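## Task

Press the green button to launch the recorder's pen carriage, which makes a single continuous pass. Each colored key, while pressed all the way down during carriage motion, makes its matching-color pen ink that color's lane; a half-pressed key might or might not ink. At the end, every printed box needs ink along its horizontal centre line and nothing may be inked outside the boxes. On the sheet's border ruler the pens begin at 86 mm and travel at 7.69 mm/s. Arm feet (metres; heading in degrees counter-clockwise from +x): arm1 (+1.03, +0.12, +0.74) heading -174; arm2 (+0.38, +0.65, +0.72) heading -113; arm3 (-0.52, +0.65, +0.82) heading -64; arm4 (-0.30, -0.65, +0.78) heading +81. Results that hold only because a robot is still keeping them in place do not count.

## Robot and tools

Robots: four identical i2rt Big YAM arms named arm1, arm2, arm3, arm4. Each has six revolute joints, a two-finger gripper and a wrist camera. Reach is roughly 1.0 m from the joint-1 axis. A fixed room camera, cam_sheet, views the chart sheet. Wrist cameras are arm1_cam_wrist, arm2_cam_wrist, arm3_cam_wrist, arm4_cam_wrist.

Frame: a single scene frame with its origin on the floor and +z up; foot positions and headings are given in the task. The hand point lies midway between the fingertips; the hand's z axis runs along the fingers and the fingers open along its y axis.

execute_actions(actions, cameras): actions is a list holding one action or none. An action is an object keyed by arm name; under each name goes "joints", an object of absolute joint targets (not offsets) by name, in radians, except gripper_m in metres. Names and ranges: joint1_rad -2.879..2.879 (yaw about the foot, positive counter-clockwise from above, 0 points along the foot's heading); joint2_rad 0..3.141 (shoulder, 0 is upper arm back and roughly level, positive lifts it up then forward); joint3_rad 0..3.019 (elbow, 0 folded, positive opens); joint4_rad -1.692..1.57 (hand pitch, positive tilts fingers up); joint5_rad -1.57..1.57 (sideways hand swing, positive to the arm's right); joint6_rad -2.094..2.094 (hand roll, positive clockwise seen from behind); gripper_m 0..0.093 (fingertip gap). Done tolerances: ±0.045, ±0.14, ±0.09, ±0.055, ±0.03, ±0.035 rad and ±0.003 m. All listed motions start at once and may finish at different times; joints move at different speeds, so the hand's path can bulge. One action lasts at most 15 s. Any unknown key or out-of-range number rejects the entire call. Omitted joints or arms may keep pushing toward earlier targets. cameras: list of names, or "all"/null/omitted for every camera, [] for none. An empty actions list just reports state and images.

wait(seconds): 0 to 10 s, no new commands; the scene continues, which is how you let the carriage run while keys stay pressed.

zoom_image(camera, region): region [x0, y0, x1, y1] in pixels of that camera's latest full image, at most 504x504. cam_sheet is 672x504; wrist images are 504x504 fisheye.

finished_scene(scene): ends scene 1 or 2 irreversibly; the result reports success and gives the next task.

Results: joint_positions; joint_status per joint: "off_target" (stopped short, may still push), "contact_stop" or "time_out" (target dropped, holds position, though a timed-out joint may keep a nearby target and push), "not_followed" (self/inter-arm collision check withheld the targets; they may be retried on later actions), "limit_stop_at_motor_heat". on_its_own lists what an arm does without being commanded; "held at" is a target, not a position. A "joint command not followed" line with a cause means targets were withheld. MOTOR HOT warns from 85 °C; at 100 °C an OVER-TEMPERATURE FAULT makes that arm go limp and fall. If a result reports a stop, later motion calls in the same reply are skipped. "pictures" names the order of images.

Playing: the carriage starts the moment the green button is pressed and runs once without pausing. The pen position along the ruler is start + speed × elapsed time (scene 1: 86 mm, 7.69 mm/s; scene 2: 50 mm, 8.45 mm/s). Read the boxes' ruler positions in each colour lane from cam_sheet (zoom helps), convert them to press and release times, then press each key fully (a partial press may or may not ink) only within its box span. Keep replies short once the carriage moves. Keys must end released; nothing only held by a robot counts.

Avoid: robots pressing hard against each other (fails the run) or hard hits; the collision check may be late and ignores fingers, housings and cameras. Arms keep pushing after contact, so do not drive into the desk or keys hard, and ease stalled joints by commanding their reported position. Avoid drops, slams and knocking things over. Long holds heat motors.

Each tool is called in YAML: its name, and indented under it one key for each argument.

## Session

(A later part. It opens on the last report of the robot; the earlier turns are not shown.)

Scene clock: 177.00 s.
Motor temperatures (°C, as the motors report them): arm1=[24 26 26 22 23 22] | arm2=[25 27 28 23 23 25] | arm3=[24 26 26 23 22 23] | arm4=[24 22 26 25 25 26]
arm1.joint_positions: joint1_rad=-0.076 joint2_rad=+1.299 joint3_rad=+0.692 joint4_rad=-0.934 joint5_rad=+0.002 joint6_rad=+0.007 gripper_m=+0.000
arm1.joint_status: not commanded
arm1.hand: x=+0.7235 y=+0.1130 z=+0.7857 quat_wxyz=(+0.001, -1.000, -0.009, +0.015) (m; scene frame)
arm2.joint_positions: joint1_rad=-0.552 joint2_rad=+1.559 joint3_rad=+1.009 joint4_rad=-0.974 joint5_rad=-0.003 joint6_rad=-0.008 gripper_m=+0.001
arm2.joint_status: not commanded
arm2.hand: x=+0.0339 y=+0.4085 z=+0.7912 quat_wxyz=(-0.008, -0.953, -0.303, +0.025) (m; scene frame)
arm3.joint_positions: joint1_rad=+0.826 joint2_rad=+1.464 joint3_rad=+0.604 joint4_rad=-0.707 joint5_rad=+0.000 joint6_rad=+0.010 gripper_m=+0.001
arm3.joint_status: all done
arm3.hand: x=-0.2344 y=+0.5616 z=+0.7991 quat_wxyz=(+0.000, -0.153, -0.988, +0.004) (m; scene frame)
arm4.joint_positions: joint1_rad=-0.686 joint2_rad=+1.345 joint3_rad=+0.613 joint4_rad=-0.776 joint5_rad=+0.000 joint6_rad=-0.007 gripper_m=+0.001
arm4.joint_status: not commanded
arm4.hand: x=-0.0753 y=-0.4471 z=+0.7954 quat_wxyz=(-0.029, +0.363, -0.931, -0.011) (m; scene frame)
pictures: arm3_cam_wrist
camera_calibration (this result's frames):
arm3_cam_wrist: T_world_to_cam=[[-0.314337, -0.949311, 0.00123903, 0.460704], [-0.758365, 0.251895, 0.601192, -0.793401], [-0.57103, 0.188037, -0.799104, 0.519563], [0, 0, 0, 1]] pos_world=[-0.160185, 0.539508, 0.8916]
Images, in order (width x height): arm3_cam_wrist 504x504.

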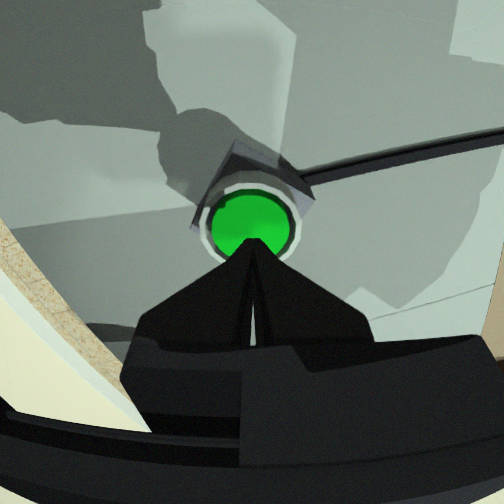

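execute_actions:
  actions:
    - {"arm3":{"joints":{"joint2_rad":1.63,"joint4_rad":-0.65}}}
  cameras: ["arm3_cam_wrist","cam_sheet"]

execute_actions:
  actions:
    - {"arm3":{"joints":{"joint2_rad":1.33,"joint4_rad":-0.80}}}
  cameras: []

execute_actions:
  actions:
    - {"arm3":{"joints":{"joint1_rad":0.164,"joint2_rad":1.61,"joint3_rad":1.04,"joint4_rad":-0.96}}}
  cameras: []

execute_actions:
  actions:
    - {"arm3":{"joints":{"joint2_rad":1.737,"joint3_rad":0.94,"joint4_rad":-0.725}}}
  cameras: ["arm3_cam_wrist","cam_sheet"]

wait:
  seconds: 10

wait:
  seconds: 10

wait:
  seconds: 7.0

execute_actions:
  actions:
    - {"arm1":{"joints":{"joint2_rad":1.45}},"arm2":{"joints":{"joint2_rad":1.69}},"arm3":{"joints":{"joint2_rad":1.87}},"arm4":{"joints":{"joint2_rad":1.48}}}
  cameras: ["cam_sheet"]

wait:
  seconds: 0.9

execute_actions:
  actions:
    - {"arm1":{"joints":{"joint2_rad":1.30}},"arm2":{"joints":{"joint2_rad":1.55}},"arm3":{"joints":{"joint2_rad":1.73}},"arm4":{"joints":{"joint2_rad":1.345}}}
  cameras: ["cam_sheet"]

Scene clock: 185.83 s.
Motor temperatures (°C, as the motors report them): arm1=[24 26 26 22 23 22] | arm2=[25 27 28 23 23 25] | arm3=[24 26 25 23 22 23] | arm4=[24 22 26 25 25 26]
arm1.joint_positions: joint1_rad=-0.076 joint2_rad=+1.299 joint3_rad=+0.692 joint4_rad=-0.934 joint5_rad=+0.002 joint6_rad=+0.007 gripper_m=+0.000
arm1.joint_status: not commanded
arm1.hand: x=+0.7235 y=+0.1130 z=+0.7857 quat_wxyz=(+0.001, -1.000, -0.009, +0.015) (m; scene frame)
arm2.joint_positions: joint1_rad=-0.552 joint2_rad=+1.559 joint3_rad=+1.009 joint4_rad=-0.974 joint5_rad=-0.003 joint6_rad=-0.008 gripper_m=+0.001
arm2.joint_status: not commanded
arm2.hand: x=+0.0339 y=+0.4085 z=+0.7912 quat_wxyz=(-0.008, -0.953, -0.303, +0.025) (m; scene frame)
arm3.joint_positions: joint1_rad=+0.826 joint2_rad=+1.582 joint3_rad=+0.615 joint4_rad=-0.660 joint5_rad=+0.000 joint6_rad=+0.010 gripper_m=+0.001
arm3.joint_status: all done
arm3.hand: x=-0.2364 y=+0.5621 z=+0.7688 quat_wxyz=(+0.030, -0.153, -0.988, -0.001) (m; scene frame)
arm4.joint_positions: joint1_rad=-0.686 joint2_rad=+1.345 joint3_rad=+0.613 joint4_rad=-0.776 joint5_rad=+0.000 joint6_rad=-0.007 gripper_m=+0.001
arm4.joint_status: not commanded
arm4.hand: x=-0.0753 y=-0.4471 z=+0.7954 quat_wxyz=(-0.029, +0.363, -0.931, -0.011) (m; scene frame)
pictures: arm3_cam_wrist, cam_sheet
camera_calibration (this result's frames):
arm3_cam_wrist: T_world_to_cam=[[-0.314684, -0.949194, 0.00217366, 0.459665], [-0.722552, 0.24103, 0.647938, -0.798167], [-0.615543, 0.202325, -0.76169, 0.44682], [0, 0, 0, 1]] pos_world=[-0.157031, 0.53829, 0.856502]
Images, in order (width x height): arm3_cam_wrist 504x504, cam_sheet 672x504.

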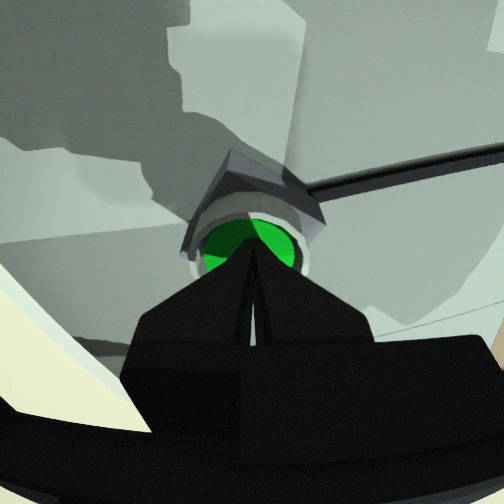

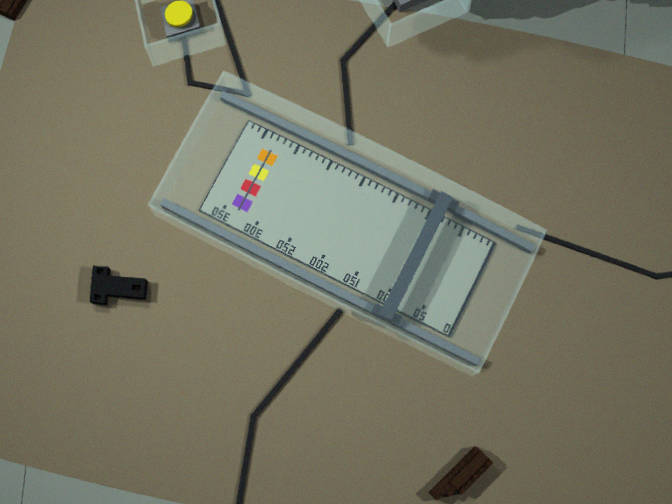

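Scene clock: 186.90 s.
Motor temperatures (°C, as the motors report them): arm1=[24 26 26 22 23 22] | arm2=[25 27 28 23 23 25] | arm3=[24 26 25 23 22 23] | arm4=[24 22 26 25 25 26]
arm1.joint_positions: joint1_rad=-0.076 joint2_rad=+1.299 joint3_rad=+0.692 joint4_rad=-0.934 joint5_rad=+0.002 joint6_rad=+0.007 gripper_m=+0.000
arm1.joint_status: not commanded
arm1.hand: x=+0.7235 y=+0.1130 z=+0.7857 quat_wxyz=(+0.001, -1.000, -0.009, +0.015) (m; scene frame)
arm2.joint_positions: joint1_rad=-0.552 joint2_rad=+1.559 joint3_rad=+1.009 joint4_rad=-0.974 joint5_rad=-0.003 joint6_rad=-0.008 gripper_m=+0.001
arm2.joint_status: not commanded
arm2.hand: x=+0.0339 y=+0.4085 z=+0.7912 quat_wxyz=(-0.008, -0.953, -0.303, +0.025) (m; scene frame)
arm3.joint_positions: joint1_rad=+0.826 joint2_rad=+1.319 joint3_rad=+0.605 joint4_rad=-0.790 joint5_rad=+0.000 joint6_rad=+0.010 gripper_m=+0.001
arm3.joint_status: all done
arm3.hand: x=-0.2350 y=+0.5622 z=+0.8388 quat_wxyz=(-0.031, -0.153, -0.988, +0.008) (m; scene frame)
arm4.joint_positions: joint1_rad=-0.686 joint2_rad=+1.345 joint3_rad=+0.613 joint4_rad=-0.776 joint5_rad=+0.000 joint6_rad=-0.007 gripper_m=+0.001
arm4.joint_status: not commanded
arm4.hand: x=-0.0753 y=-0.4471 z=+0.7954 quat_wxyz=(-0.029, +0.363, -0.931, -0.011) (m; scene frame)
pictures: none
No camera images: the call's "cameras" was empty. Leave "cameras" out to get every camera's image.

Scene clock: 188.30 s.
Motor temperatures (°C, as the motors report them): arm1=[24 26 26 22 23 22] | arm2=[25 27 28 23 23 25] | arm3=[24 26 26 23 22 23] | arm4=[24 22 26 25 25 26]
arm1.joint_positions: joint1_rad=-0.076 joint2_rad=+1.299 joint3_rad=+0.692 joint4_rad=-0.934 joint5_rad=+0.002 joint6_rad=+0.007 gripper_m=+0.000
arm1.joint_status: not commanded
arm1.hand: x=+0.7235 y=+0.1130 z=+0.7857 quat_wxyz=(+0.001, -1.000, -0.009, +0.015) (m; scene frame)
arm2.joint_positions: joint1_rad=-0.552 joint2_rad=+1.559 joint3_rad=+1.009 joint4_rad=-0.974 joint5_rad=-0.003 joint6_rad=-0.008 gripper_m=+0.001
arm2.joint_status: not commanded
arm2.hand: x=+0.0339 y=+0.4085 z=+0.7912 quat_wxyz=(-0.008, -0.953, -0.303, +0.025) (m; scene frame)
arm3.joint_positions: joint1_rad=+0.155 joint2_rad=+1.607 joint3_rad=+1.018 joint4_rad=-0.950 joint5_rad=+0.000 joint6_rad=+0.010 gripper_m=+0.001
arm3.joint_status: all done
arm3.hand: x=-0.2775 y=+0.2964 z=+0.8708 quat_wxyz=(-0.014, -0.470, -0.882, +0.011) (m; scene frame)
arm4.joint_positions: joint1_rad=-0.686 joint2_rad=+1.345 joint3_rad=+0.613 joint4_rad=-0.776 joint5_rad=+0.000 joint6_rad=-0.007 gripper_m=+0.001
arm4.joint_status: not commanded
arm4.hand: x=-0.0753 y=-0.4471 z=+0.7954 quat_wxyz=(-0.029, +0.363, -0.931, -0.011) (m; scene frame)
pictures: none
No camera images: the call's "cameras" was empty. Leave "cameras" out to get every camera's image.

Scene clock: 189.23 s.
Motor temperatures (°C, as the motors report them): arm1=[24 26 26 22 23 22] | arm2=[25 27 28 23 23 25] | arm3=[24 26 26 23 22 23] | arm4=[24 22 26 25 25 26]
arm1.joint_positions: joint1_rad=-0.076 joint2_rad=+1.299 joint3_rad=+0.692 joint4_rad=-0.934 joint5_rad=+0.002 joint6_rad=+0.007 gripper_m=+0.000
arm1.joint_status: not commanded
arm1.hand: x=+0.7235 y=+0.1130 z=+0.7857 quat_wxyz=(+0.001, -1.000, -0.009, +0.015) (m; scene frame)
arm2.joint_positions: joint1_rad=-0.552 joint2_rad=+1.559 joint3_rad=+1.009 joint4_rad=-0.974 joint5_rad=-0.003 joint6_rad=-0.008 gripper_m=+0.001
arm2.joint_status: not commanded
arm2.hand: x=+0.0339 y=+0.4085 z=+0.7912 quat_wxyz=(-0.008, -0.953, -0.303, +0.025) (m; scene frame)
arm3.joint_positions: joint1_rad=+0.155 joint2_rad=+1.745 joint3_rad=+0.935 joint4_rad=-0.737 joint5_rad=+0.000 joint6_rad=+0.010 gripper_m=+0.001
arm3.joint_status: all done
arm3.hand: x=-0.2809 y=+0.3004 z=+0.7914 quat_wxyz=(-0.010, -0.470, -0.882, +0.009) (m; scene frame)
arm4.joint_positions: joint1_rad=-0.686 joint2_rad=+1.345 joint3_rad=+0.613 joint4_rad=-0.776 joint5_rad=+0.000 joint6_rad=-0.007 gripper_m=+0.001
arm4.joint_status: not commanded
arm4.hand: x=-0.0753 y=-0.4471 z=+0.7954 quat_wxyz=(-0.029, +0.363, -0.931, -0.011) (m; scene frame)
pictures: arm3_cam_wrist, cam_sheet
camera_calibration (this result's frames):
arm3_cam_wrist: T_world_to_cam=[[-0.836575, -0.547852, 0.000524348, -0.0686464], [-0.445909, 0.681463, 0.580322, -0.782999], [-0.318288, 0.485249, -0.814387, 0.529818], [0, 0, 0, 1]] pos_world=[-0.23794, 0.238883, 0.885904]
Images, in order (width x height): arm3_cam_wrist 504x504, cam_sheet 672x504.

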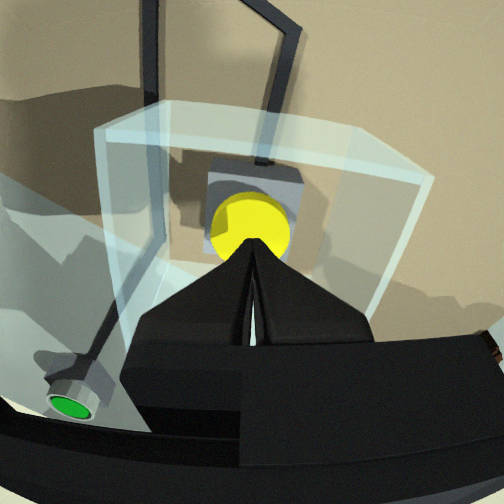

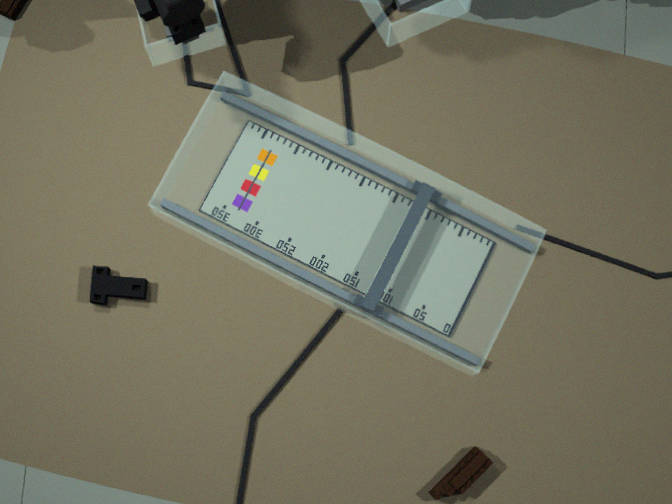

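Scene clock: 199.23 s.
Motor temperatures (°C, as the motors report them): arm1=[24 26 26 22 23 22] | arm2=[25 27 28 23 23 25] | arm3=[24 26 26 23 22 23] | arm4=[24 22 27 25 25 26]
arm1.joint_positions: joint1_rad=-0.076 joint2_rad=+1.299 joint3_rad=+0.692 joint4_rad=-0.934 joint5_rad=+0.002 joint6_rad=+0.007 gripper_m=+0.000
arm1.joint_status: not commanded
arm1.hand: x=+0.7235 y=+0.1130 z=+0.7857 quat_wxyz=(+0.001, -1.000, -0.009, +0.015) (m; scene frame)
arm2.joint_positions: joint1_rad=-0.552 joint2_rad=+1.559 joint3_rad=+1.009 joint4_rad=-0.974 joint5_rad=-0.003 joint6_rad=-0.008 gripper_m=+0.001
arm2.joint_status: not commanded
arm2.hand: x=+0.0339 y=+0.4085 z=+0.7912 quat_wxyz=(-0.008, -0.953, -0.303, +0.025) (m; scene frame)
arm3.joint_positions: joint1_rad=+0.155 joint2_rad=+1.745 joint3_rad=+0.935 joint4_rad=-0.737 joint5_rad=+0.000 joint6_rad=+0.010 gripper_m=+0.001
arm3.joint_status: all done
arm3.hand: x=-0.2809 y=+0.3004 z=+0.7914 quat_wxyz=(-0.010, -0.470, -0.882, +0.009) (m; scene frame)
arm4.joint_positions: joint1_rad=-0.686 joint2_rad=+1.345 joint3_rad=+0.613 joint4_rad=-0.776 joint5_rad=+0.000 joint6_rad=-0.007 gripper_m=+0.001
arm4.joint_status: not commanded
arm4.hand: x=-0.0753 y=-0.4471 z=+0.7954 quat_wxyz=(-0.029, +0.363, -0.931, -0.011) (m; scene frame)
wait: 10.00 s; at rest by 0.27 s
pictures: arm1_cam_wrist, arm2_cam_wrist, arm3_cam_wrist, arm4_cam_wrist, cam_sheet
camera_calibration (this result's frames):
arm1_cam_wrist: T_world_to_cam=[[-0.0234593, 0.999536, -0.0194225, -0.0742009], [0.830375, 0.0303004, 0.556381, -1.04092], [0.556711, -0.00307569, -0.8307, 0.377644], [0, 0, 0, 1]] pos_world=[0.652371, 0.106868, 0.891414]
arm2_cam_wrist: T_world_to_cam=[[-0.601678, 0.798682, -0.00950989, -0.296674], [0.669209, 0.510569, 0.539888, -0.650174], [0.436055, 0.318475, -0.841683, 0.642611], [0, 0, 0, 1]] pos_world=[-0.0236134, 0.364252, 0.889075]
arm3_cam_wrist: T_world_to_cam=[[-0.836575, -0.547852, 0.000524348, -0.0686464], [-0.445909, 0.681463, 0.580322, -0.782999], [-0.318288, 0.485249, -0.814387, 0.529818], [0, 0, 0, 1]] pos_world=[-0.23794, 0.238883, 0.885904]
arm4_cam_wrist: T_world_to_cam=[[0.664148, -0.747546, -0.0091271, -0.277028], [-0.624317, -0.5613, 0.543296, -0.724014], [-0.411261, -0.35513, -0.839492, 0.599198], [0, 0, 0, 1]] pos_world=[-0.0215998, -0.400686, 0.893847]
Images, in order (width x height): arm1_cam_wrist 504x504, arm2_cam_wrist 504x504, arm3_cam_wrist 504x504, arm4_cam_wrist 504x504, cam_sheet 672x504.

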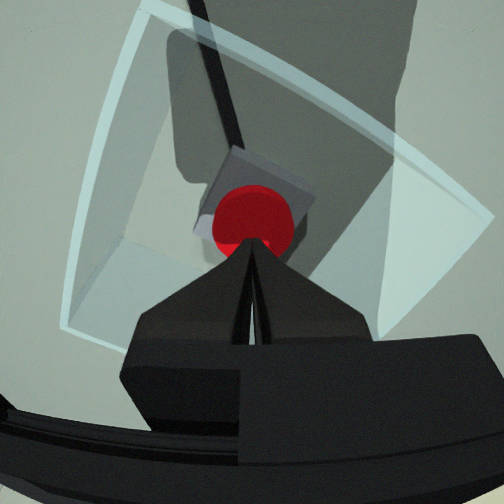

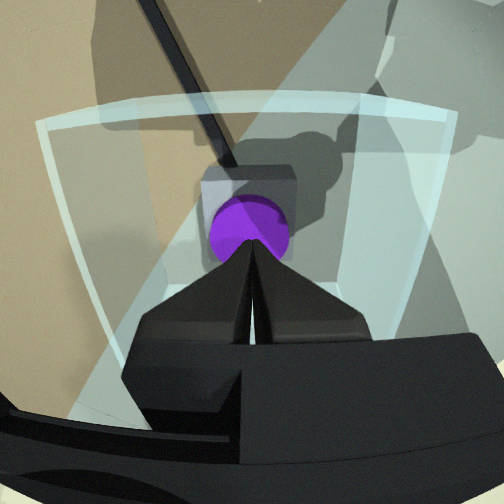

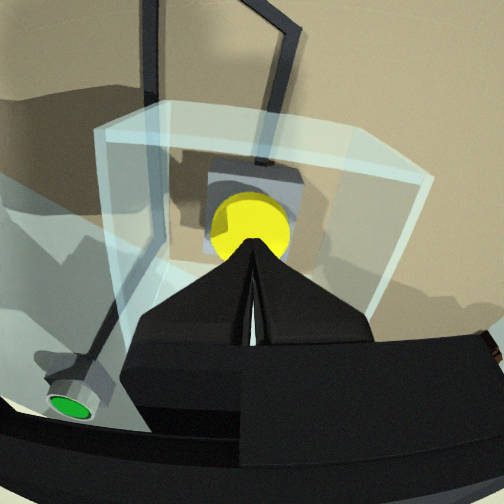

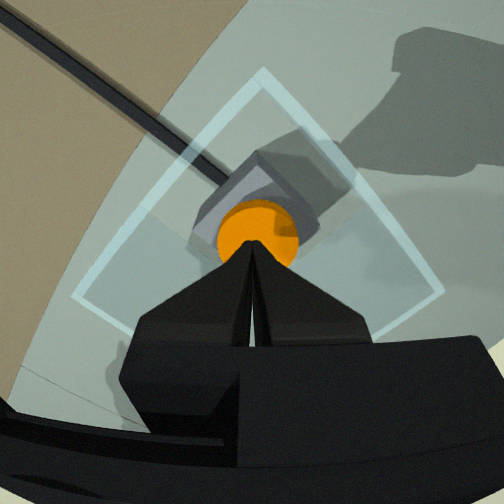

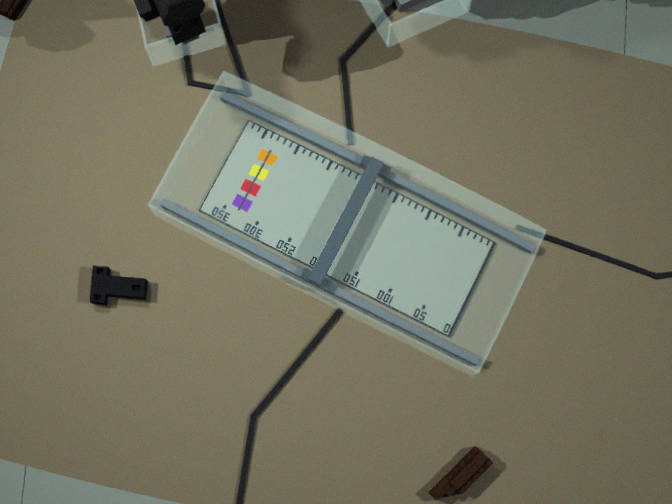

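Scene clock: 209.23 s.
Motor temperatures (°C, as the motors report them): arm1=[24 26 26 22 23 22] | arm2=[25 27 28 23 23 25] | arm3=[24 26 26 23 22 23] | arm4=[24 22 27 25 25 26]
arm1.joint_positions: joint1_rad=-0.076 joint2_rad=+1.299 joint3_rad=+0.692 joint4_rad=-0.934 joint5_rad=+0.002 joint6_rad=+0.007 gripper_m=+0.000
arm1.joint_status: not commanded
arm1.hand: x=+0.7235 y=+0.1130 z=+0.7857 quat_wxyz=(+0.001, -1.000, -0.009, +0.015) (m; scene frame)
arm2.joint_positions: joint1_rad=-0.552 joint2_rad=+1.559 joint3_rad=+1.009 joint4_rad=-0.974 joint5_rad=-0.003 joint6_rad=-0.008 gripper_m=+0.001
arm2.joint_status: not commanded
arm2.hand: x=+0.0339 y=+0.4085 z=+0.7912 quat_wxyz=(-0.008, -0.953, -0.303, +0.025) (m; scene frame)
arm3.joint_positions: joint1_rad=+0.155 joint2_rad=+1.745 joint3_rad=+0.935 joint4_rad=-0.737 joint5_rad=+0.000 joint6_rad=+0.010 gripper_m=+0.001
arm3.joint_status: all done
arm3.hand: x=-0.2809 y=+0.3004 z=+0.7914 quat_wxyz=(-0.010, -0.470, -0.882, +0.009) (m; scene frame)
arm4.joint_positions: joint1_rad=-0.686 joint2_rad=+1.345 joint3_rad=+0.613 joint4_rad=-0.776 joint5_rad=+0.000 joint6_rad=-0.007 gripper_m=+0.001
arm4.joint_status: not commanded
arm4.hand: x=-0.0753 y=-0.4471 z=+0.7954 quat_wxyz=(-0.029, +0.363, -0.931, -0.011) (m; scene frame)
wait: 10.00 s; at rest by 0.27 s
pictures: arm1_cam_wrist, arm2_cam_wrist, arm3_cam_wrist, arm4_cam_wrist, cam_sheet
camera_calibration (this result's frames):
arm1_cam_wrist: T_world_to_cam=[[-0.0234593, 0.999536, -0.0194225, -0.0742009], [0.830375, 0.0303004, 0.556381, -1.04092], [0.556711, -0.00307569, -0.8307, 0.377644], [0, 0, 0, 1]] pos_world=[0.652371, 0.106868, 0.891414]
arm2_cam_wrist: T_world_to_cam=[[-0.601678, 0.798682, -0.00950989, -0.296674], [0.669209, 0.510569, 0.539888, -0.650174], [0.436055, 0.318475, -0.841683, 0.642611], [0, 0, 0, 1]] pos_world=[-0.0236134, 0.364252, 0.889075]
arm3_cam_wrist: T_world_to_cam=[[-0.836575, -0.547852, 0.000524348, -0.0686464], [-0.445909, 0.681463, 0.580322, -0.782999], [-0.318288, 0.485249, -0.814387, 0.529818], [0, 0, 0, 1]] pos_world=[-0.23794, 0.238883, 0.885904]
arm4_cam_wrist: T_world_to_cam=[[0.664148, -0.747546, -0.0091271, -0.277028], [-0.624317, -0.5613, 0.543296, -0.724014], [-0.411261, -0.35513, -0.839492, 0.599198], [0, 0, 0, 1]] pos_world=[-0.0215998, -0.400686, 0.893847]
Images, in order (width x height): arm1_cam_wrist 504x504, arm2_cam_wrist 504x504, arm3_cam_wrist 504x504, arm4_cam_wrist 504x504, cam_sheet 672x504.

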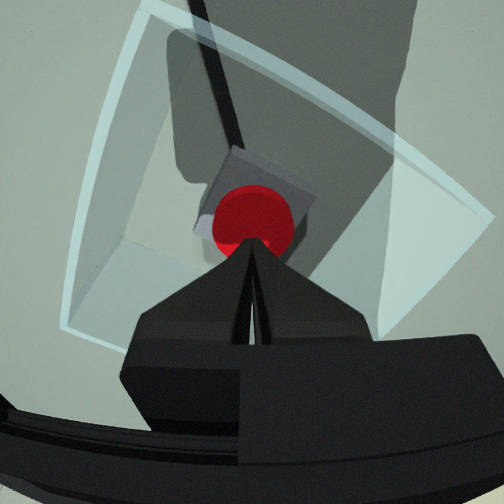

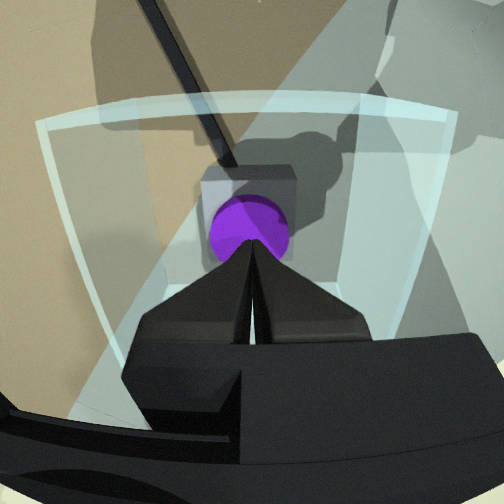

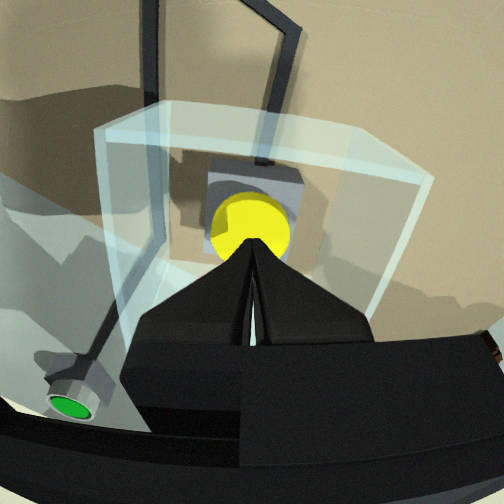

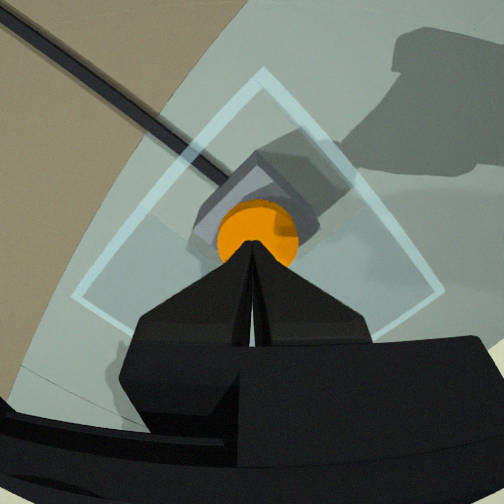

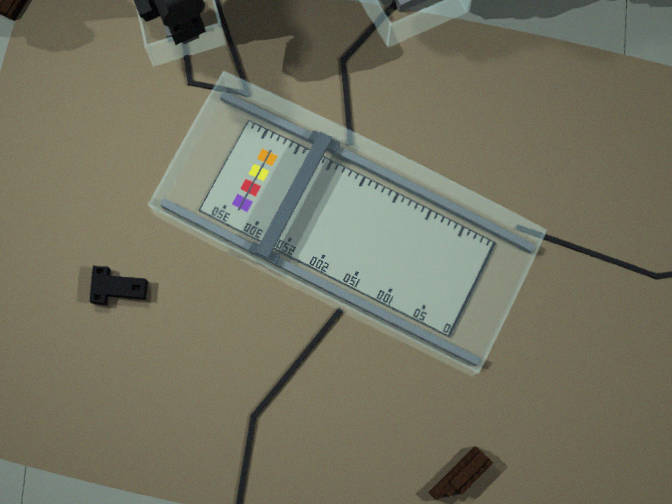

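Scene clock: 216.23 s.
Motor temperatures (°C, as the motors report them): arm1=[24 26 26 22 23 22] | arm2=[25 27 28 23 23 25] | arm3=[24 26 26 23 22 23] | arm4=[24 22 27 25 25 26]
arm1.joint_positions: joint1_rad=-0.076 joint2_rad=+1.299 joint3_rad=+0.692 joint4_rad=-0.934 joint5_rad=+0.002 joint6_rad=+0.007 gripper_m=+0.000
arm1.joint_status: not commanded
arm1.hand: x=+0.7235 y=+0.1130 z=+0.7857 quat_wxyz=(+0.001, -1.000, -0.009, +0.015) (m; scene frame)
arm2.joint_positions: joint1_rad=-0.552 joint2_rad=+1.559 joint3_rad=+1.009 joint4_rad=-0.974 joint5_rad=-0.003 joint6_rad=-0.008 gripper_m=+0.001
arm2.joint_status: not commanded
arm2.hand: x=+0.0339 y=+0.4085 z=+0.7912 quat_wxyz=(-0.008, -0.953, -0.303, +0.025) (m; scene frame)
arm3.joint_positions: joint1_rad=+0.155 joint2_rad=+1.745 joint3_rad=+0.935 joint4_rad=-0.737 joint5_rad=+0.000 joint6_rad=+0.010 gripper_m=+0.001
arm3.joint_status: all done
arm3.hand: x=-0.2809 y=+0.3004 z=+0.7914 quat_wxyz=(-0.010, -0.470, -0.882, +0.009) (m; scene frame)
arm4.joint_positions: joint1_rad=-0.686 joint2_rad=+1.345 joint3_rad=+0.613 joint4_rad=-0.776 joint5_rad=+0.000 joint6_rad=-0.007 gripper_m=+0.001
arm4.joint_status: not commanded
arm4.hand: x=-0.0753 y=-0.4471 z=+0.7954 quat_wxyz=(-0.029, +0.363, -0.931, -0.011) (m; scene frame)
wait: 7.00 s; at rest by 0.27 s
pictures: arm1_cam_wrist, arm2_cam_wrist, arm3_cam_wrist, arm4_cam_wrist, cam_sheet
camera_calibration (this result's frames):
arm1_cam_wrist: T_world_to_cam=[[-0.0234593, 0.999536, -0.0194225, -0.0742009], [0.830375, 0.0303004, 0.556381, -1.04092], [0.556711, -0.00307569, -0.8307, 0.377644], [0, 0, 0, 1]] pos_world=[0.652371, 0.106868, 0.891414]
arm2_cam_wrist: T_world_to_cam=[[-0.601678, 0.798682, -0.00950989, -0.296674], [0.669209, 0.510569, 0.539888, -0.650174], [0.436055, 0.318475, -0.841683, 0.642611], [0, 0, 0, 1]] pos_world=[-0.0236134, 0.364252, 0.889075]
arm3_cam_wrist: T_world_to_cam=[[-0.836575, -0.547852, 0.000524348, -0.0686464], [-0.445909, 0.681463, 0.580322, -0.782999], [-0.318288, 0.485249, -0.814387, 0.529818], [0, 0, 0, 1]] pos_world=[-0.23794, 0.238883, 0.885904]
arm4_cam_wrist: T_world_to_cam=[[0.664148, -0.747546, -0.0091271, -0.277028], [-0.624317, -0.5613, 0.543296, -0.724014], [-0.411261, -0.35513, -0.839492, 0.599198], [0, 0, 0, 1]] pos_world=[-0.0215998, -0.400686, 0.893847]
Images, in order (width x height): arm1_cam_wrist 504x504, arm2_cam_wrist 504x504, arm3_cam_wrist 504x504, arm4_cam_wrist 504x504, cam_sheet 672x504.

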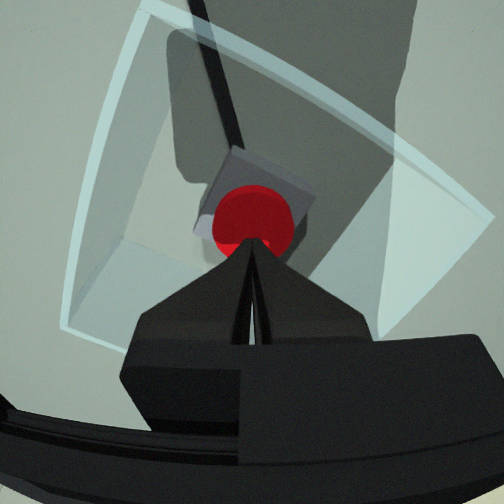

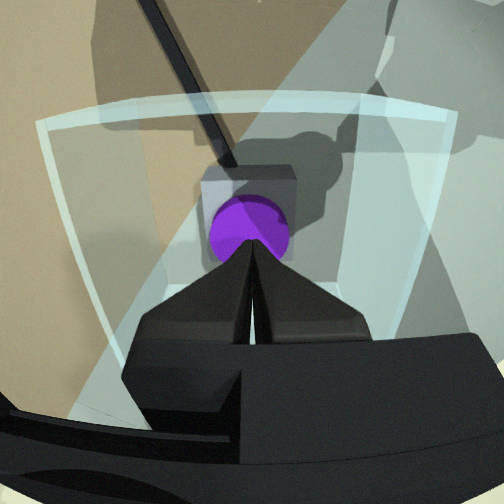

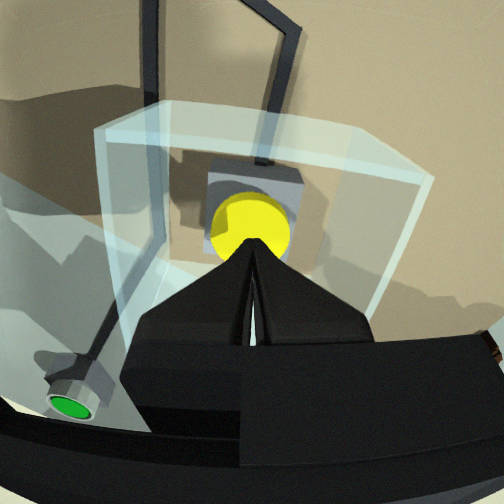

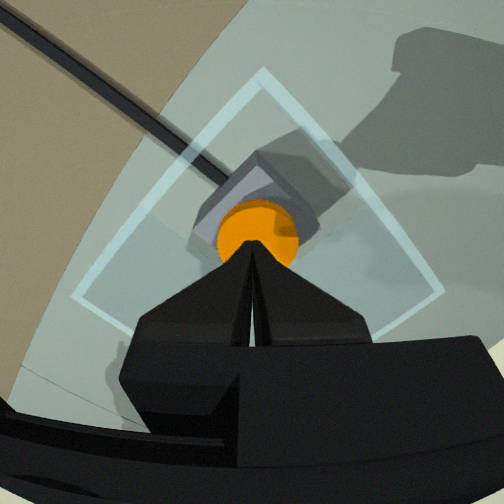

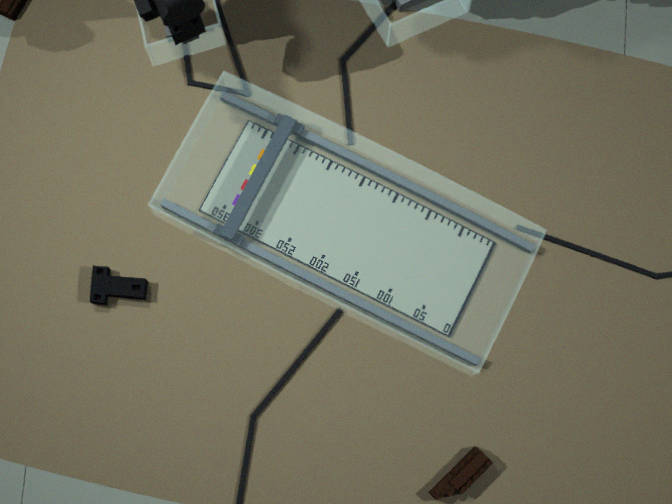

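Scene clock: 217.03 s.
Motor temperatures (°C, as the motors report them): arm1=[24 26 26 22 23 22] | arm2=[25 27 28 23 23 25] | arm3=[24 26 26 23 22 23] | arm4=[24 22 27 25 25 26]
arm1.joint_positions: joint1_rad=-0.076 joint2_rad=+1.397 joint3_rad=+0.708 joint4_rad=-0.940 joint5_rad=+0.002 joint6_rad=+0.007 gripper_m=+0.000
arm1.joint_status: all done
arm1.hand: x=+0.7265 y=+0.1130 z=+0.7629 quat_wxyz=(+0.002, -1.000, -0.009, -0.029) (m; scene frame)
arm2.joint_positions: joint1_rad=-0.552 joint2_rad=+1.629 joint3_rad=+1.017 joint4_rad=-0.973 joint5_rad=-0.003 joint6_rad=-0.007 gripper_m=+0.001
arm2.joint_status: all done
arm2.hand: x=+0.0351 y=+0.4094 z=+0.7658 quat_wxyz=(+0.001, -0.953, -0.303, -0.004) (m; scene frame)
arm3.joint_positions: joint1_rad=+0.155 joint2_rad=+1.817 joint3_rad=+0.945 joint4_rad=-0.731 joint5_rad=+0.000 joint6_rad=+0.010 gripper_m=+0.001
arm3.joint_status: all done
arm3.hand: x=-0.2844 y=+0.3051 z=+0.7652 quat_wxyz=(+0.015, -0.470, -0.882, -0.004) (m; scene frame)
arm4.joint_positions: joint1_rad=-0.686 joint2_rad=+1.435 joint3_rad=+0.626 joint4_rad=-0.780 joint5_rad=+0.000 joint6_rad=-0.007 gripper_m=+0.001
arm4.joint_status: all done
arm4.hand: x=-0.0797 y=-0.4511 z=+0.7740 quat_wxyz=(+0.009, +0.363, -0.932, +0.004) (m; scene frame)
pictures: cam_sheet
Images, in order (width x height): cam_sheet 672x504.

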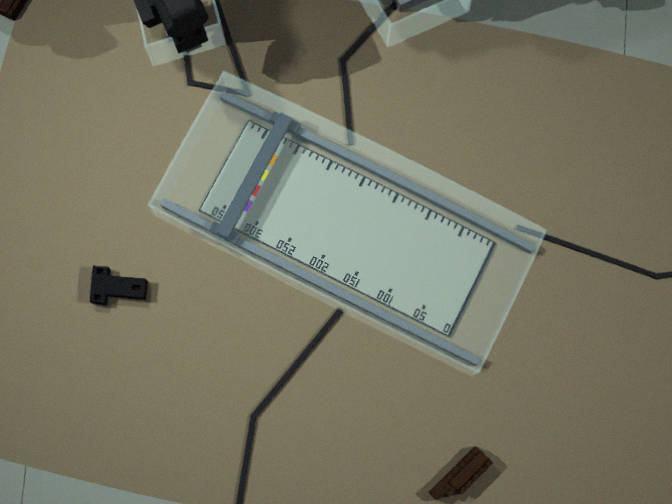

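Scene clock: 217.93 s.
Motor temperatures (°C, as the motors report them): arm1=[24 26 26 22 23 22] | arm2=[25 27 28 23 23 25] | arm3=[24 26 26 23 22 23] | arm4=[24 22 27 25 25 26]
arm1.joint_positions: joint1_rad=-0.076 joint2_rad=+1.397 joint3_rad=+0.708 joint4_rad=-0.940 joint5_rad=+0.002 joint6_rad=+0.007 gripper_m=+0.000
arm1.joint_status: all done
arm1.hand: x=+0.7265 y=+0.1130 z=+0.7629 quat_wxyz=(+0.002, -1.000, -0.009, -0.029) (m; scene frame)
arm2.joint_positions: joint1_rad=-0.552 joint2_rad=+1.629 joint3_rad=+1.017 joint4_rad=-0.973 joint5_rad=-0.003 joint6_rad=-0.007 gripper_m=+0.001
arm2.joint_status: all done
arm2.hand: x=+0.0351 y=+0.4094 z=+0.7658 quat_wxyz=(+0.001, -0.953, -0.303, -0.004) (m; scene frame)
arm3.joint_positions: joint1_rad=+0.155 joint2_rad=+1.817 joint3_rad=+0.945 joint4_rad=-0.731 joint5_rad=+0.000 joint6_rad=+0.010 gripper_m=+0.001
arm3.joint_status: all done
arm3.hand: x=-0.2844 y=+0.3051 z=+0.7652 quat_wxyz=(+0.015, -0.470, -0.882, -0.004) (m; scene frame)
arm4.joint_positions: joint1_rad=-0.686 joint2_rad=+1.435 joint3_rad=+0.626 joint4_rad=-0.780 joint5_rad=+0.000 joint6_rad=-0.007 gripper_m=+0.001
arm4.joint_status: all done
arm4.hand: x=-0.0797 y=-0.4511 z=+0.7740 quat_wxyz=(+0.009, +0.363, -0.932, +0.004) (m; scene frame)
wait: 0.90 s; at rest by 0.27 s
pictures: arm1_cam_wrist, arm2_cam_wrist, arm3_cam_wrist, arm4_cam_wrist, cam_sheet
camera_calibration (this result's frames):
arm1_cam_wrist: T_world_to_cam=[[-0.0216841, 0.999574, -0.0195572, -0.0757872], [0.777959, 0.0291566, 0.627638, -1.04689], [0.627941, -0.00160491, -0.778259, 0.265064], [0, 0, 0, 1]] pos_world=[0.64635, 0.106704, 0.861874]
arm2_cam_wrist: T_world_to_cam=[[-0.600689, 0.799397, -0.0117442, -0.295555], [0.641187, 0.490476, 0.59018, -0.667062], [0.477548, 0.346984, -0.807187, 0.580942], [0, 0, 0, 1]] pos_world=[-0.027252, 0.361866, 0.859144]
arm3_cam_wrist: T_world_to_cam=[[-0.836771, -0.547551, 0.0017549, -0.0700441], [-0.426365, 0.653578, 0.625339, -0.792888], [-0.343552, 0.522517, -0.780351, 0.460452], [0, 0, 0, 1]] pos_world=[-0.238481, 0.239267, 0.855261]
arm4_cam_wrist: T_world_to_cam=[[0.663629, -0.748016, -0.00831, -0.278163], [-0.589404, -0.529687, 0.609946, -0.751925], [-0.460651, -0.39988, -0.792399, 0.517399], [0, 0, 0, 1]] pos_world=[-0.0202498, -0.399458, 0.866308]
Images, in order (width x height): arm1_cam_wrist 504x504, arm2_cam_wrist 504x504, arm3_cam_wrist 504x504, arm4_cam_wrist 504x504, cam_sheet 672x504.

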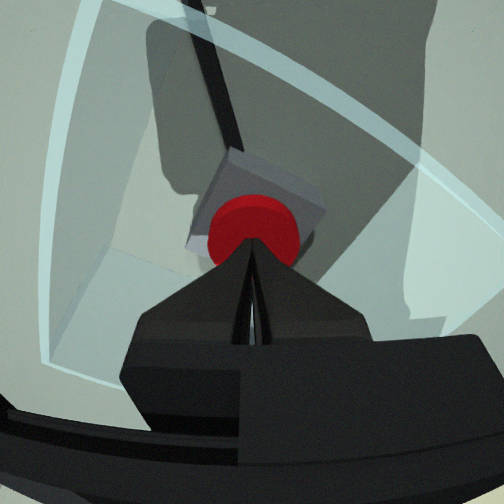

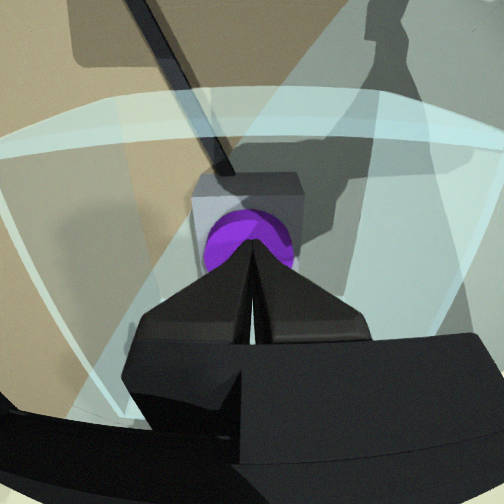

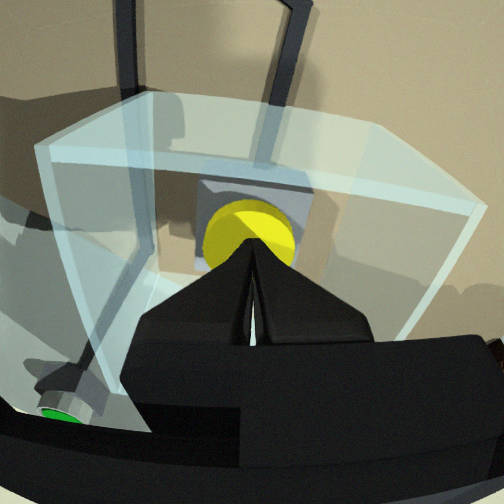

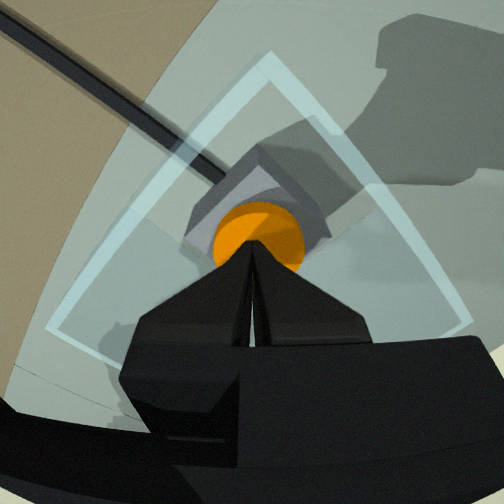

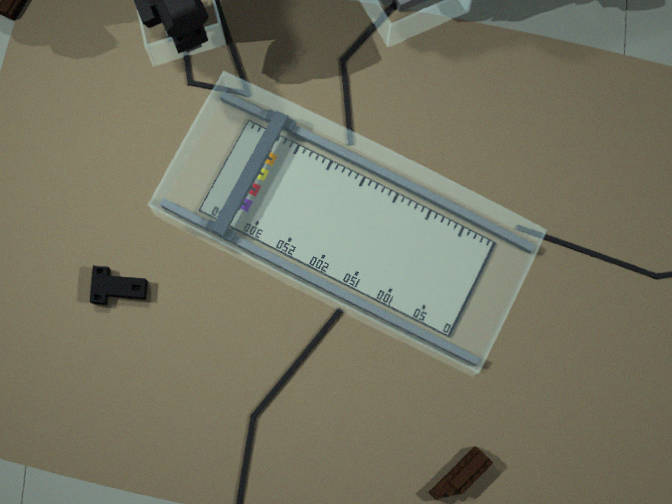

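Scene clock: 218.87 s.
Motor temperatures (°C, as the motors report them): arm1=[24 26 26 22 23 22] | arm2=[25 27 28 23 23 25] | arm3=[24 26 26 23 22 23] | arm4=[24 22 27 25 25 26]
arm1.joint_positions: joint1_rad=-0.076 joint2_rad=+1.299 joint3_rad=+0.692 joint4_rad=-0.940 joint5_rad=+0.002 joint6_rad=+0.007 gripper_m=+0.000
arm1.joint_status: all done
arm1.hand: x=+0.7252 y=+0.1130 z=+0.7857 quat_wxyz=(+0.001, -1.000, -0.009, +0.012) (m; scene frame)
arm2.joint_positions: joint1_rad=-0.552 joint2_rad=+1.559 joint3_rad=+1.009 joint4_rad=-0.973 joint5_rad=-0.003 joint6_rad=-0.007 gripper_m=+0.001
arm2.joint_status: all done
arm2.hand: x=+0.0334 y=+0.4082 z=+0.7913 quat_wxyz=(-0.008, -0.953, -0.303, +0.026) (m; scene frame)
arm3.joint_positions: joint1_rad=+0.155 joint2_rad=+1.731 joint3_rad=+0.943 joint4_rad=-0.731 joint5_rad=+0.000 joint6_rad=+0.010 gripper_m=+0.001
arm3.joint_status: all done
arm3.hand: x=-0.2763 y=+0.2938 z=+0.7996 quat_wxyz=(-0.023, -0.470, -0.882, +0.016) (m; scene frame)
arm4.joint_positions: joint1_rad=-0.686 joint2_rad=+1.345 joint3_rad=+0.613 joint4_rad=-0.778 joint5_rad=+0.000 joint6_rad=-0.007 gripper_m=+0.001
arm4.joint_status: all done
arm4.hand: x=-0.0758 y=-0.4476 z=+0.7953 quat_wxyz=(-0.027, +0.363, -0.931, -0.010) (m; scene frame)
pictures: cam_sheet
Images, in order (width x height): cam_sheet 672x504.

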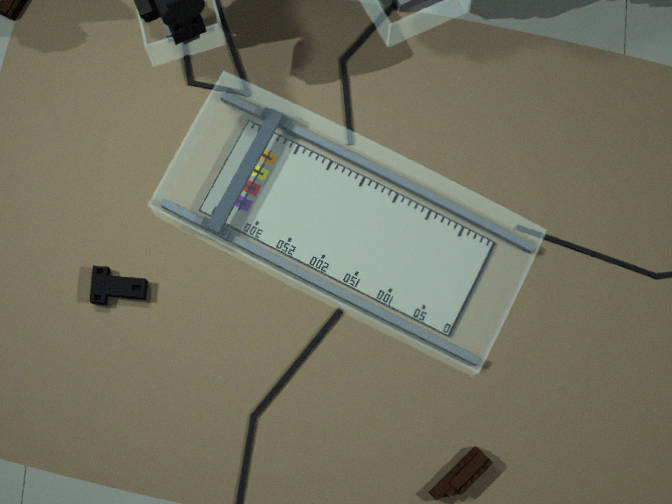

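execute_actions:
  actions: []
  cameras: ["cam_sheet"]

zoom_image:
  camera: "cam_sheet"
  region: [210, 120, 310, 220]

Scene clock: 220.57 s.
Motor temperatures (°C, as the motors report them): arm1=[24 26 26 22 23 22] | arm2=[25 27 28 23 23 25] | arm3=[24 26 26 23 22 23] | arm4=[24 22 27 25 25 26]
arm1.joint_positions: joint1_rad=-0.076 joint2_rad=+1.299 joint3_rad=+0.692 joint4_rad=-0.940 joint5_rad=+0.002 joint6_rad=+0.007 gripper_m=+0.000
arm1.joint_status: all done
arm1.hand: x=+0.7252 y=+0.1130 z=+0.7857 quat_wxyz=(+0.001, -1.000, -0.009, +0.012) (m; scene frame)
arm2.joint_positions: joint1_rad=-0.552 joint2_rad=+1.559 joint3_rad=+1.009 joint4_rad=-0.973 joint5_rad=-0.003 joint6_rad=-0.007 gripper_m=+0.001
arm2.joint_status: all done
arm2.hand: x=+0.0334 y=+0.4082 z=+0.7913 quat_wxyz=(-0.008, -0.953, -0.303, +0.026) (m; scene frame)
arm3.joint_positions: joint1_rad=+0.155 joint2_rad=+1.731 joint3_rad=+0.943 joint4_rad=-0.731 joint5_rad=+0.000 joint6_rad=+0.010 gripper_m=+0.001
arm3.joint_status: all done
arm3.hand: x=-0.2763 y=+0.2938 z=+0.7996 quat_wxyz=(-0.023, -0.470, -0.882, +0.016) (m; scene frame)
arm4.joint_positions: joint1_rad=-0.686 joint2_rad=+1.345 joint3_rad=+0.613 joint4_rad=-0.778 joint5_rad=+0.000 joint6_rad=-0.007 gripper_m=+0.001
arm4.joint_status: all done
arm4.hand: x=-0.0758 y=-0.4476 z=+0.7953 quat_wxyz=(-0.027, +0.363, -0.931, -0.010) (m; scene frame)
pictures: cam_sheet
Images, in order (width x height): cam_sheet 672x504.

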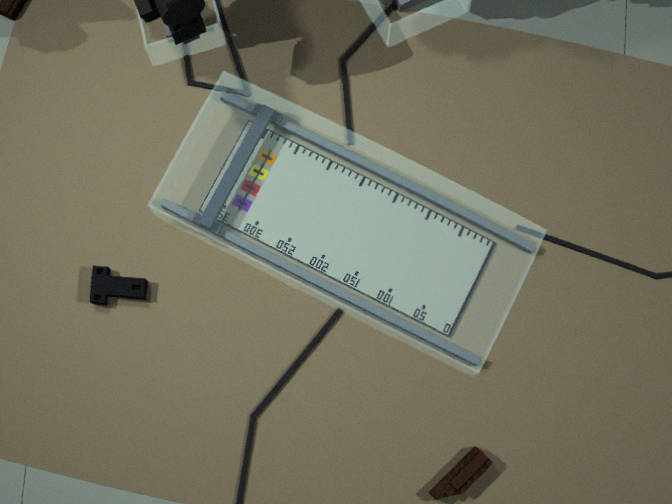

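Region (210, 120, 310, 220) of cam_sheet's 672x504 image, scaled by 5.040, with more detail than that image has.

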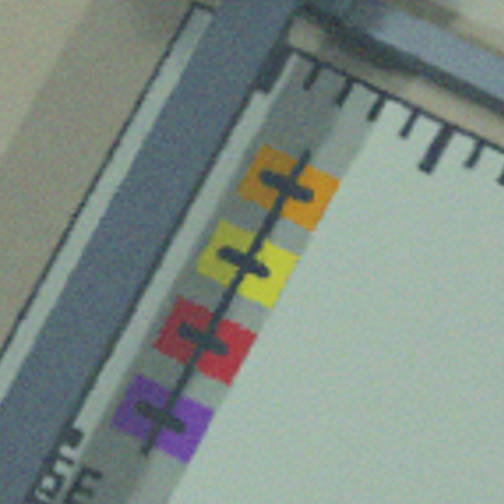

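Centred. Finishing scene 1.

finished_scene:
  scene: 1

The scene is finished: the task was done.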